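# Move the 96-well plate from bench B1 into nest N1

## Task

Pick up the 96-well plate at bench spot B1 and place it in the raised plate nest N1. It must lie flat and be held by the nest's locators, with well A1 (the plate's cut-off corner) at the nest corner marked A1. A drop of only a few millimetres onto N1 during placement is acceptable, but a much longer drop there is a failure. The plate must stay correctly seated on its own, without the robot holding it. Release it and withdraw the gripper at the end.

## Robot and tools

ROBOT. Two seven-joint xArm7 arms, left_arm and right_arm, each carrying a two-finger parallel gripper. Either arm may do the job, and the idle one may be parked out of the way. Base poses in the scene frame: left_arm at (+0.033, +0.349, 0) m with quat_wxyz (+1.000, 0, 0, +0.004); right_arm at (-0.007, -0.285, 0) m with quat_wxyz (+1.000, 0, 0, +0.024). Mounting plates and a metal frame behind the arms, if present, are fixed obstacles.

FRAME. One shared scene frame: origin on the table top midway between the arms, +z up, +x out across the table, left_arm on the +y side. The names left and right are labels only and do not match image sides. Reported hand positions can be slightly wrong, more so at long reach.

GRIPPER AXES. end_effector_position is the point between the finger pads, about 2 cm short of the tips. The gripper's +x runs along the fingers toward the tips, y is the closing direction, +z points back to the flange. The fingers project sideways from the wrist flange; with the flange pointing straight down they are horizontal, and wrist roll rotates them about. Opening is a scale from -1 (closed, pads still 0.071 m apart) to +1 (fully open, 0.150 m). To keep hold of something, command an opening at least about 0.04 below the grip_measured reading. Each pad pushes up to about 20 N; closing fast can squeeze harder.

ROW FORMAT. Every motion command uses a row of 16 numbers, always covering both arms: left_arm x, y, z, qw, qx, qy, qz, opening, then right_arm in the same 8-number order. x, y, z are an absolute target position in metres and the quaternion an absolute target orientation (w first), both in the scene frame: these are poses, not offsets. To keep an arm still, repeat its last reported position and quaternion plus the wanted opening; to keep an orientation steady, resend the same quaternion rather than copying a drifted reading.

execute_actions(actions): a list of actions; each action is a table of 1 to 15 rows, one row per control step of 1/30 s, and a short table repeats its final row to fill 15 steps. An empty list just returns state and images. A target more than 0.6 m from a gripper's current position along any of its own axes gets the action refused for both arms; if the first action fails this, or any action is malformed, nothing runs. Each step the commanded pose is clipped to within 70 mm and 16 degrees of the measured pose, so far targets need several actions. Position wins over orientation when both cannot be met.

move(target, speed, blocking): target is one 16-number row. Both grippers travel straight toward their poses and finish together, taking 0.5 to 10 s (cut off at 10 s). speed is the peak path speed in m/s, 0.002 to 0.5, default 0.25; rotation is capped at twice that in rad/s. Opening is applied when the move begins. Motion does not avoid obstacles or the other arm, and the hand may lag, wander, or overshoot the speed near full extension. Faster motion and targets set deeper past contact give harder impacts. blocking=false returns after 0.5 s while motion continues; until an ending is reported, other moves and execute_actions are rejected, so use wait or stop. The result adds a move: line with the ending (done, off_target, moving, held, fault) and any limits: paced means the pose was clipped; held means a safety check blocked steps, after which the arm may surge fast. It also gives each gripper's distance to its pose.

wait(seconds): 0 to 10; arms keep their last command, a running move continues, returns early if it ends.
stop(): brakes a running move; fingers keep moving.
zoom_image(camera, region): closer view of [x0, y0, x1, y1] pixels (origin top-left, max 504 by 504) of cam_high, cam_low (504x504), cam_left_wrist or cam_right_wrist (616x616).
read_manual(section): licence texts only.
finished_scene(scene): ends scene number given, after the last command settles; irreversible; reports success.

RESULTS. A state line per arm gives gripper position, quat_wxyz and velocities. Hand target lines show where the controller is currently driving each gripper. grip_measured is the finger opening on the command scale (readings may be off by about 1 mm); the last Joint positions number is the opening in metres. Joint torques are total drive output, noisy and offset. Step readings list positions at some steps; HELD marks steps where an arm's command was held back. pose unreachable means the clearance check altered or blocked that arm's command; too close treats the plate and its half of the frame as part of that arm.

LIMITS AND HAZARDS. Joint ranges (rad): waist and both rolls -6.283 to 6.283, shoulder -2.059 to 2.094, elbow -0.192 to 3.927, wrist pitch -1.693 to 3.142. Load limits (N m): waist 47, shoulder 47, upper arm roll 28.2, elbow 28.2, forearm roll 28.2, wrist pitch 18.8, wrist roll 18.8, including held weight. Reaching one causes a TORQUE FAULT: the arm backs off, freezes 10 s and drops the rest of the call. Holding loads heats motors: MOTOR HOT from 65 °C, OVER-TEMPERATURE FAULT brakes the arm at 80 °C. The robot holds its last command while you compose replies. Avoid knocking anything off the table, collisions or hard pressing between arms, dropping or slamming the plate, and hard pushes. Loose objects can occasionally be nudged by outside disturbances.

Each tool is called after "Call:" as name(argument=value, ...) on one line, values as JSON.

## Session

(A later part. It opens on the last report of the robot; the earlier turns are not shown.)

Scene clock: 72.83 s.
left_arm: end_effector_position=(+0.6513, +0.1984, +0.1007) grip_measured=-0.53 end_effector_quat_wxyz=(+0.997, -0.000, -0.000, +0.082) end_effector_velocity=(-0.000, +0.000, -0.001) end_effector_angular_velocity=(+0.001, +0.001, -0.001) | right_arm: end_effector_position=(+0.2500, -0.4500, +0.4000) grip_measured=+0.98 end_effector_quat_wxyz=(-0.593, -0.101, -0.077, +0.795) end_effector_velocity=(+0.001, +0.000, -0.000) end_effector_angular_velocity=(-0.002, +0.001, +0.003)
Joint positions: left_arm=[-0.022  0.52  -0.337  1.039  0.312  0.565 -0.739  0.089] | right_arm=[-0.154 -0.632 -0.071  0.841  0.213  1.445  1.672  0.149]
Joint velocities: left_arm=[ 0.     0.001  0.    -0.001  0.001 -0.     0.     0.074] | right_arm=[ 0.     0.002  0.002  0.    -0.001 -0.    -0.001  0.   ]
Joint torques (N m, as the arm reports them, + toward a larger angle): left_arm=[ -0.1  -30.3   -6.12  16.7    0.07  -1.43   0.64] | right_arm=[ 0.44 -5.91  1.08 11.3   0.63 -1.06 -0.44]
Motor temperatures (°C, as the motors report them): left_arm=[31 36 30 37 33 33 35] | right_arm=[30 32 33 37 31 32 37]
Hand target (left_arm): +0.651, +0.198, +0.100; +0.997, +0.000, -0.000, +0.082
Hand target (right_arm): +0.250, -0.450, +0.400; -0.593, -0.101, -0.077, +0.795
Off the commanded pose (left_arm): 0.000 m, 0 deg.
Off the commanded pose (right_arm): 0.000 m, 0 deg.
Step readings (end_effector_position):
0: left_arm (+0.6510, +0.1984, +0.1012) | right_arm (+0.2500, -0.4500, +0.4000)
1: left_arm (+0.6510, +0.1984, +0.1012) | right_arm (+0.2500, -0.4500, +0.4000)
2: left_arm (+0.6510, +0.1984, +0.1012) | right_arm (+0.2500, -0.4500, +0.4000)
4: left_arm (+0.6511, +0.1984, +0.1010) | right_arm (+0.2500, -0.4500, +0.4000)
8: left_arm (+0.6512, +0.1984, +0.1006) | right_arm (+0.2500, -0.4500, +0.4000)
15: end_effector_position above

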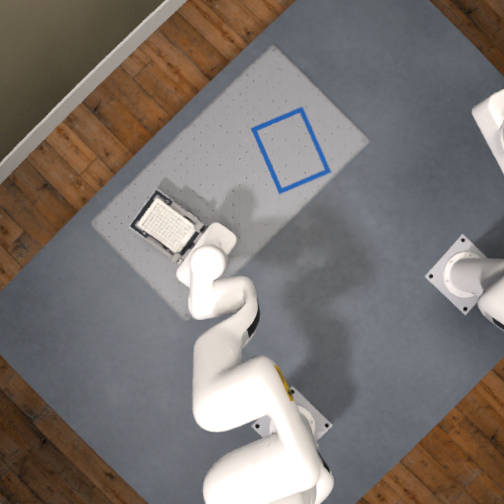

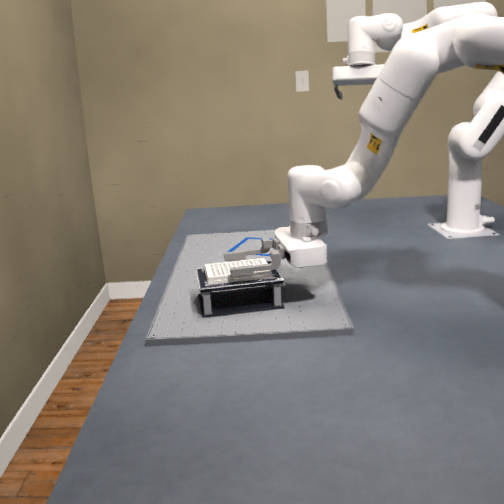

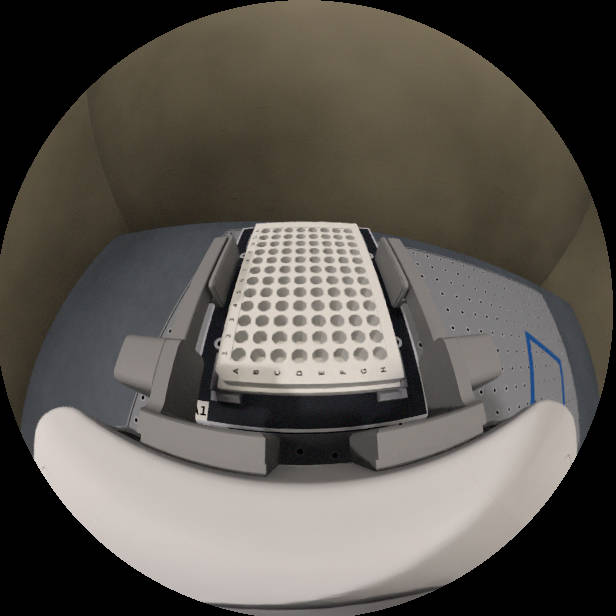

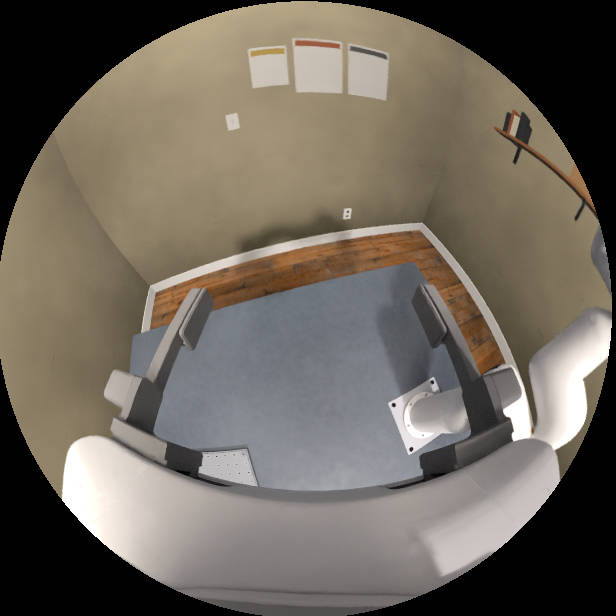

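Call:
execute_actions(actions=[])

Call:
zoom_image(camera="cam_left_wrist", region=[180, 210, 440, 430])

Call:
zoom_image(camera="cam_low", region=[190, 245, 295, 300])

Call:
zoom_image(camera="cam_high", region=[120, 180, 220, 280])

Scene clock: 74.10 s.
left_arm: end_effector_position=(+0.6512, +0.1984, +0.1005) grip_measured=-0.40 end_effector_quat_wxyz=(+0.997, +0.000, -0.000, +0.082) end_effector_velocity=(+0.000, +0.000, +0.000) end_effector_angular_velocity=(-0.001, -0.001, +0.002) | right_arm: end_effector_position=(+0.2500, -0.4500, +0.4000) grip_measured=+0.98 end_effector_quat_wxyz=(-0.593, -0.101, -0.077, +0.795) end_effector_velocity=(+0.000, +0.001, -0.001) end_effector_angular_velocity=(+0.001, +0.003, +0.001)
Joint positions: left_arm=[-0.022  0.52  -0.337  1.039  0.312  0.566 -0.739  0.095] | right_arm=[-0.154 -0.632 -0.071  0.841  0.213  1.445  1.672  0.149]
Joint velocities: left_arm=[ 0.001  0.    -0.     0.001 -0.001  0.    -0.001  0.   ] | right_arm=[ 0.     0.001  0.001 -0.     0.001  0.001  0.001 -0.   ]
Joint torques (N m, as the arm reports them, + toward a larger angle): left_arm=[ -0.12 -30.26  -6.05  16.89   0.16  -1.23   0.63] | right_arm=[ 0.47 -5.97  0.92 11.26  0.58 -1.09 -0.39]
Motor temperatures (°C, as the motors report them): left_arm=[31 36 30 37 33 33 35] | right_arm=[30 32 33 37 31 32 37]
Hand target (left_arm): +0.651, +0.198, +0.100; +0.997, +0.000, -0.000, +0.082
Hand target (right_arm): +0.250, -0.450, +0.400; -0.593, -0.101, -0.077, +0.795
Off the commanded pose (left_arm): 0.000 m, 0 deg.
Off the commanded pose (right_arm): 0.000 m, 0 deg.

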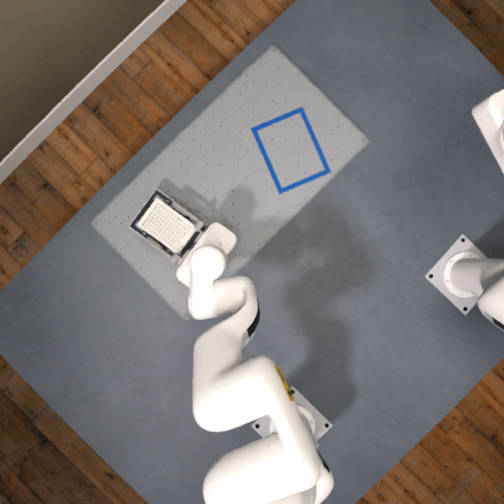

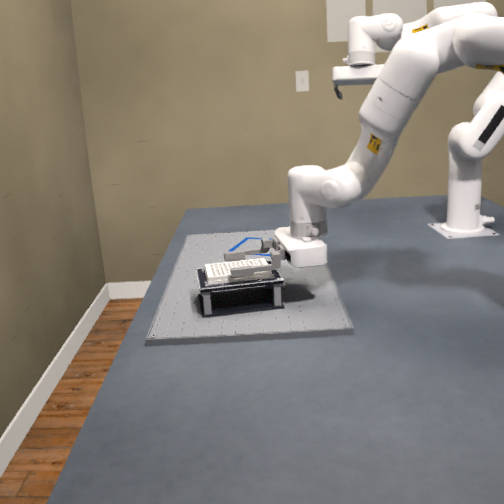

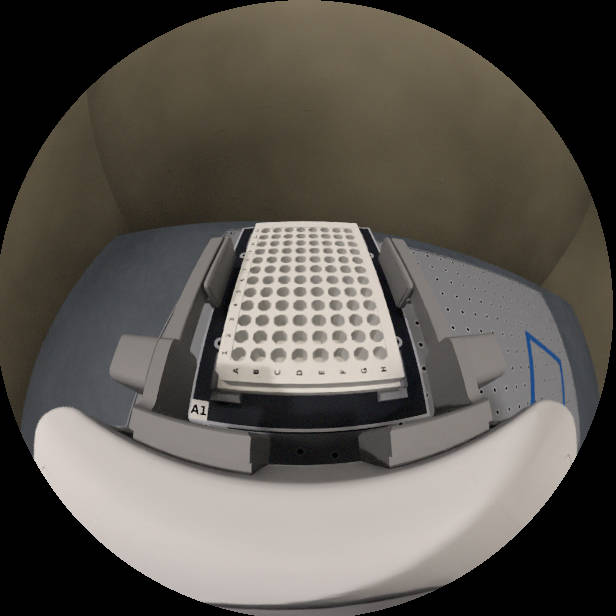

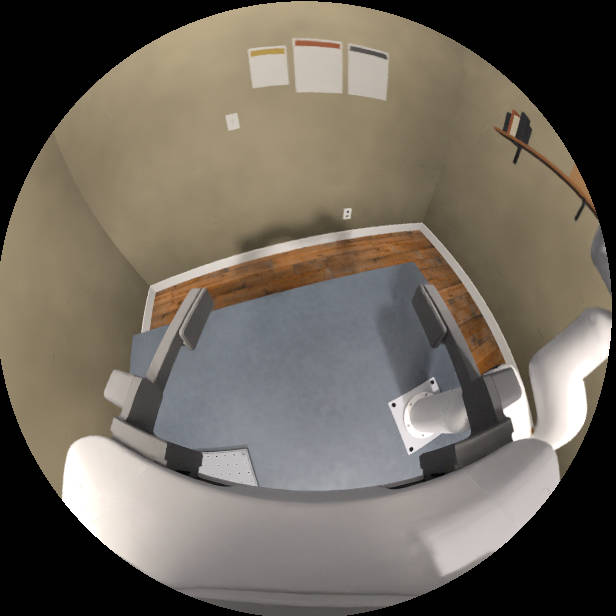

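Region (180, 210, 440, 430) of cam_left_wrist's 616x616 image, scaled by 1.938, with more detail than that image has; it fills the top 426 rows of this view, and the rest is white.

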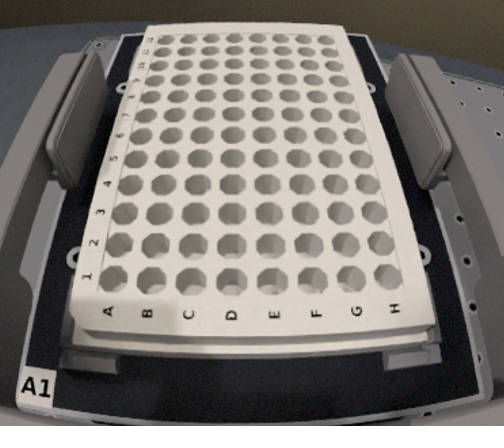

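Region (190, 245, 295, 300) of cam_low's 504x504 image, scaled by 4.800, with more detail than that image has; it fills the top 264 rows of this view, and the rest is white.

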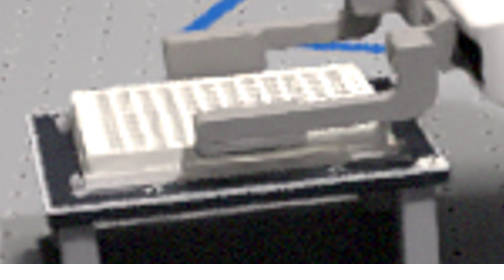

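Region (120, 180, 220, 280) of cam_high's 504x504 image, scaled by 5.040, with more detail than that image has.

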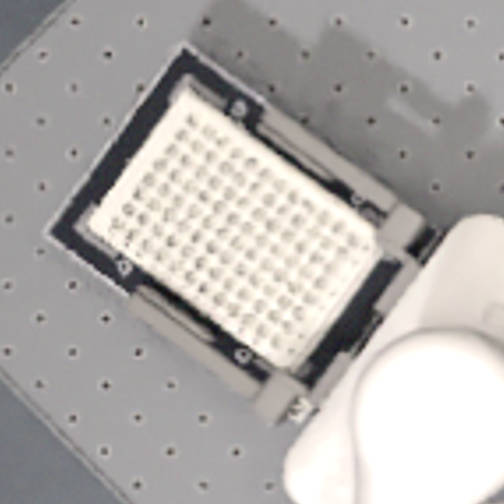

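Call:
zoom_image(camera="cam_left_wrist", region=[200, 356, 256, 412])

Call:
zoom_image(camera="cam_left_wrist", region=[363, 352, 419, 408])

Region (200, 356, 256, 412) of cam_left_wrist's 616x616 image, scaled by 9.000, with more detail than that image has.

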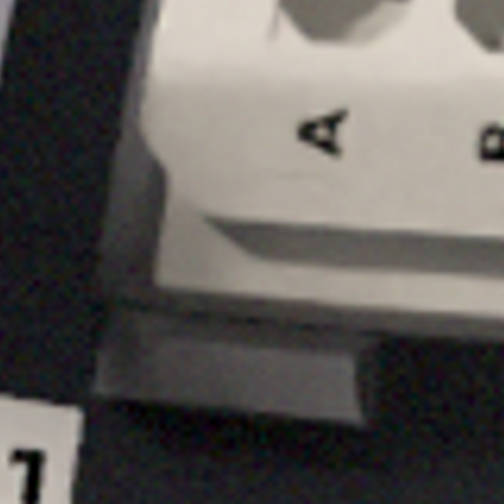

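Region (363, 352, 419, 408) of cam_left_wrist's 616x616 image, scaled by 9.000, with more detail than that image has.

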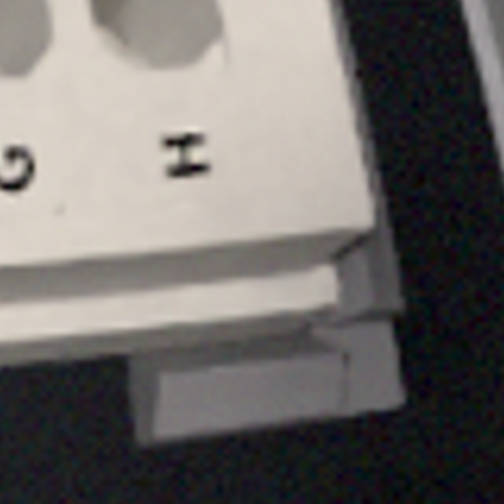

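Call:
execute_actions(actions=[[[0.6512,0.1984,0.1006,0.99664,0,0,0.08194,-0.40,0.25,-0.45,0.4,-0.593,-0.101,-0.077,0.795,1.0],[0.6512,0.1984,0.1009,0.99664,0,0,0.08194,-0.40,0.25,-0.45,0.4,-0.593,-0.101,-0.077,0.795,1.0],[0.6511,0.1984,0.1018,0.99664,0,0,0.08194,-0.40,0.25,-0.45,0.4,-0.593,-0.101,-0.077,0.795,1.0],[0.6504,0.1983,0.1034,0.99664,0,0,0.08194,-0.40,0.25,-0.45,0.4,-0.593,-0.101,-0.077,0.795,1.0],[0.6486,0.1980,0.1059,0.99664,0,0,0.08194,-0.40,0.25,-0.45,0.4,-0.593,-0.101,-0.077,0.795,1.0],[0.6454,0.1974,0.1093,0.99664,0,0,0.08194,-0.40,0.25,-0.45,0.4,-0.593,-0.101,-0.077,0.795,1.0],[0.6405,0.1966,0.1134,0.99664,0,0,0.08194,-0.40,0.25,-0.45,0.4,-0.593,-0.101,-0.077,0.795,1.0],[0.6338,0.1955,0.1181,0.99664,0,0,0.08194,-0.40,0.25,-0.45,0.4,-0.593,-0.101,-0.077,0.795,1.0],[0.6257,0.1942,0.1230,0.99664,0,0,0.08194,-0.40,0.25,-0.45,0.4,-0.593,-0.101,-0.077,0.795,1.0],[0.6166,0.1927,0.1280,0.99664,0,0,0.08194,-0.40,0.25,-0.45,0.4,-0.593,-0.101,-0.077,0.795,1.0],[0.6068,0.1911,0.1330,0.99664,0,0,0.08194,-0.40,0.25,-0.45,0.4,-0.593,-0.101,-0.077,0.795,1.0],[0.5969,0.1894,0.1380,0.99664,0,0,0.08194,-0.40,0.25,-0.45,0.4,-0.593,-0.101,-0.077,0.795,1.0],[0.5871,0.1878,0.1430,0.99664,0,0,0.08194,-0.40,0.25,-0.45,0.4,-0.593,-0.101,-0.077,0.795,1.0],[0.5772,0.1862,0.1480,0.99664,0,0,0.08194,-0.40,0.25,-0.45,0.4,-0.593,-0.101,-0.077,0.795,1.0],[0.5673,0.1845,0.1530,0.99664,0,0,0.08194,-0.40,0.25,-0.45,0.4,-0.593,-0.101,-0.077,0.795,1.0]],[[0.5575,0.1829,0.1580,0.99664,0,0,0.08194,-0.40,0.25,-0.45,0.4,-0.593,-0.101,-0.077,0.795,1.0],[0.5476,0.1813,0.1630,0.99664,0,0,0.08194,-0.40,0.25,-0.45,0.4,-0.593,-0.101,-0.077,0.795,1.0],[0.5377,0.1796,0.1680,0.99664,0,0,0.08194,-0.40,0.25,-0.45,0.4,-0.593,-0.101,-0.077,0.795,1.0],[0.5279,0.1780,0.1730,0.99664,0,0,0.08194,-0.40,0.25,-0.45,0.4,-0.593,-0.101,-0.077,0.795,1.0],[0.5180,0.1764,0.1776,0.99664,0,0,0.08194,-0.40,0.25,-0.45,0.4,-0.593,-0.101,-0.077,0.795,1.0],[0.5082,0.1747,0.1817,0.99664,0,0,0.08194,-0.40,0.25,-0.45,0.4,-0.593,-0.101,-0.077,0.795,1.0],[0.4991,0.1732,0.1851,0.99664,0,0,0.08194,-0.40,0.25,-0.45,0.4,-0.593,-0.101,-0.077,0.795,1.0],[0.4910,0.1719,0.1876,0.99664,0,0,0.08194,-0.40,0.25,-0.45,0.4,-0.593,-0.101,-0.077,0.795,1.0],[0.4843,0.1708,0.1892,0.99664,0,0,0.08194,-0.40,0.25,-0.45,0.4,-0.593,-0.101,-0.077,0.795,1.0],[0.4794,0.1700,0.1901,0.99664,0,0,0.08194,-0.40,0.25,-0.45,0.4,-0.593,-0.101,-0.077,0.795,1.0],[0.4762,0.1694,0.1904,0.99664,0,0,0.08194,-0.40,0.25,-0.45,0.4,-0.593,-0.101,-0.077,0.795,1.0],[0.4744,0.1691,0.1905,0.99664,0,0,0.08194,-0.40,0.25,-0.45,0.4,-0.593,-0.101,-0.077,0.795,1.0],[0.4737,0.1690,0.1905,0.99664,0,0,0.08194,-0.40,0.25,-0.45,0.4,-0.593,-0.101,-0.077,0.795,1.0],[0.4736,0.1690,0.1905,0.99664,0,0,0.08194,-0.40,0.25,-0.45,0.4,-0.593,-0.101,-0.077,0.795,1.0],[0.4736,0.1690,0.1905,0.99664,0,0,0.08194,-0.40,0.25,-0.45,0.4,-0.593,-0.101,-0.077,0.795,1.0]]])

Scene clock: 79.00 s.
left_arm: end_effector_position=(+0.4971, +0.1695, +0.1773) grip_measured=-0.40 end_effector_quat_wxyz=(+0.996, +0.006, -0.005, +0.084) end_effector_velocity=(-0.171, -0.024, +0.070) end_effector_angular_velocity=(-0.029, -0.004, -0.011) | right_arm: end_effector_position=(+0.2500, -0.4500, +0.4000) grip_measured=+0.98 end_effector_quat_wxyz=(-0.593, -0.101, -0.077, +0.795) end_effector_velocity=(+0.000, +0.000, +0.001) end_effector_angular_velocity=(+0.000, -0.001, -0.000)
Joint positions: left_arm=[-0.064 -0.032 -0.52   0.572 -0.002  0.599 -0.744  0.095] | right_arm=[-0.154 -0.632 -0.071  0.841  0.213  1.445  1.672  0.149]
Joint velocities: left_arm=[-0.161 -0.682 -0.191 -0.423 -0.65   0.153  0.204  0.   ] | right_arm=[ 0.     0.    -0.     0.001  0.     0.     0.     0.   ]
Joint torques (N m, as the arm reports them, + toward a larger angle): left_arm=[  1.35 -13.76   1.41  18.96   0.4   -1.4    0.67] | right_arm=[ 0.49 -5.73  1.16 11.27  0.59 -1.09 -0.34]
Motor temperatures (°C, as the motors report them): left_arm=[31 36 30 37 33 33 35] | right_arm=[30 32 33 37 31 32 37]
Hand target (left_arm): +0.478, +0.168, +0.186; +0.996, +0.002, -0.004, +0.084
Hand target (right_arm): +0.250, -0.450, +0.400; -0.593, -0.101, -0.077, +0.795
Off the commanded pose (left_arm): 0.027 m, 1 deg.
Off the commanded pose (right_arm): 0.000 m, 0 deg.
Step readings (end_effector_position; steps 1 to 15: 1st action; 16 to 30: 2nd action):
0: left_arm (+0.6512, +0.1984, +0.1005) | right_arm (+0.2500, -0.4500, +0.4000)
1: left_arm (+0.6512, +0.1984, +0.1005) | right_arm (+0.2500, -0.4500, +0.4000)
2: left_arm (+0.6512, +0.1984, +0.1005) | right_arm (+0.2500, -0.4500, +0.4000)
4: left_arm (+0.6511, +0.1984, +0.1007) | right_arm (+0.2500, -0.4500, +0.4000)
8: left_arm (+0.6483, +0.1984, +0.1046) | right_arm (+0.2500, -0.4500, +0.4000)
15: left_arm (+0.6152, +0.1909, +0.1266) | right_arm (+0.2500, -0.4500, +0.4000)
16: left_arm (+0.6077, +0.1892, +0.1301) | right_arm (+0.2500, -0.4500, +0.4000)
17: left_arm (+0.6000, +0.1876, +0.1338) | right_arm (+0.2500, -0.4500, +0.4000)
19: left_arm (+0.5839, +0.1845, +0.1414) | right_arm (+0.2500, -0.4500, +0.4000)
23: left_arm (+0.5513, +0.1786, +0.1566) | right_arm (+0.2500, -0.4500, +0.4000)
30: end_effector_position above

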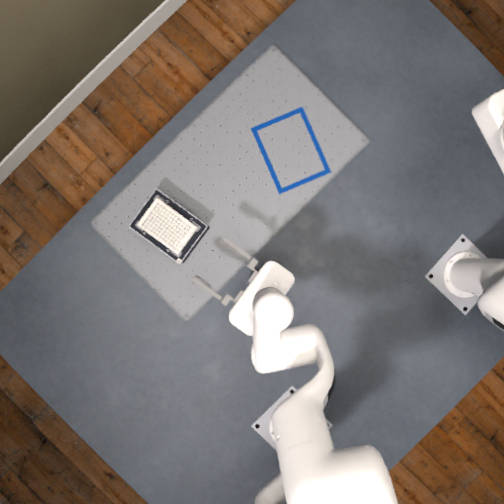

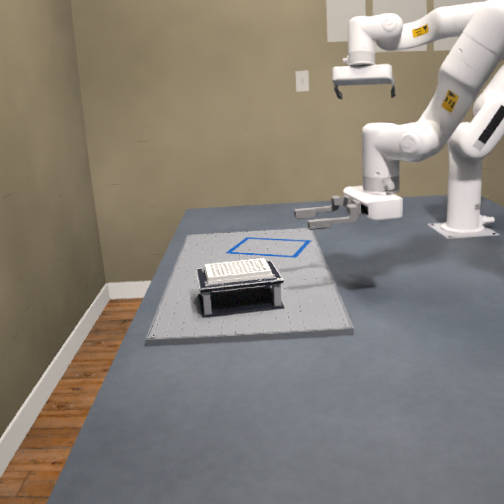

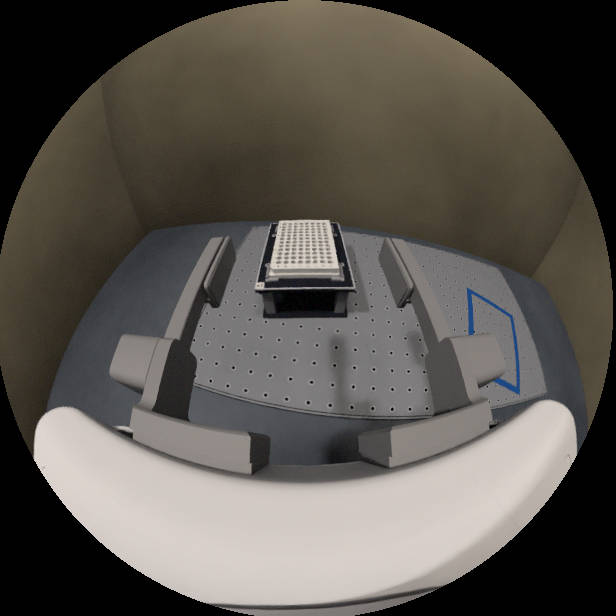

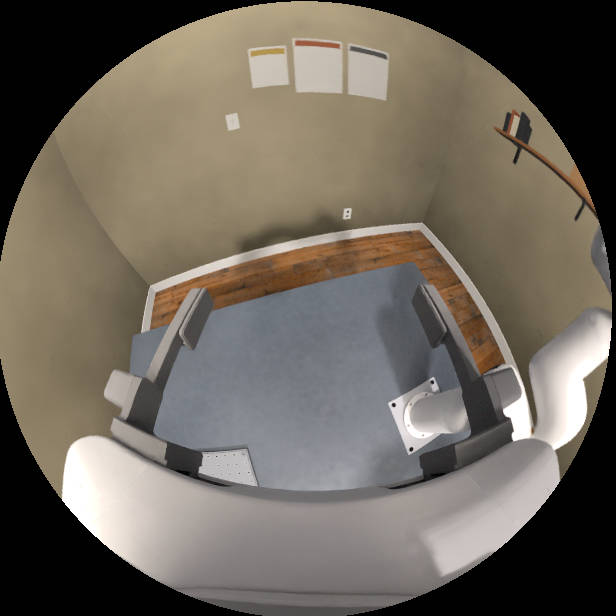

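Call:
zoom_image(camera="cam_left_wrist", region=[245, 210, 365, 310])

Call:
zoom_image(camera="cam_low", region=[190, 245, 295, 300])

Call:
zoom_image(camera="cam_high", region=[120, 180, 220, 280])

Region (245, 210, 365, 310) of cam_left_wrist's 616x616 image, scaled by 4.200, with more detail than that image has.

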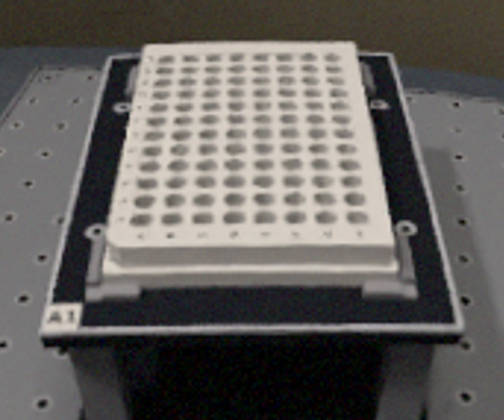

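Region (190, 245, 295, 300) of cam_low's 504x504 image, scaled by 4.800, with more detail than that image has; it fills the top 264 rows of this view, and the rest is white.

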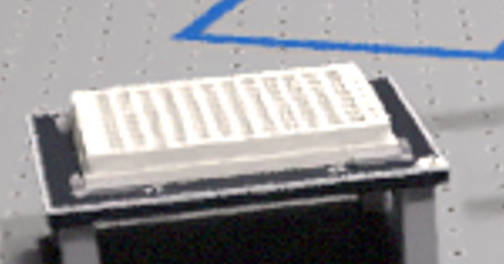

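Region (120, 180, 220, 280) of cam_high's 504x504 image, scaled by 5.040, with more detail than that image has.

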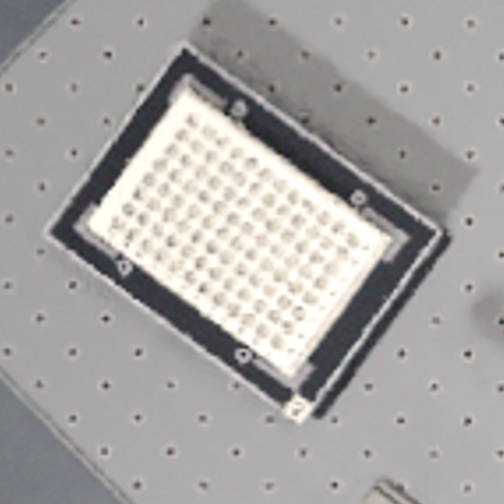

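The plate is seated flat inside all four locators with A1 at the marked corner, and the gripper is clear.

Call:
finished_scene(scene=2)

The scene is finished: the task was done.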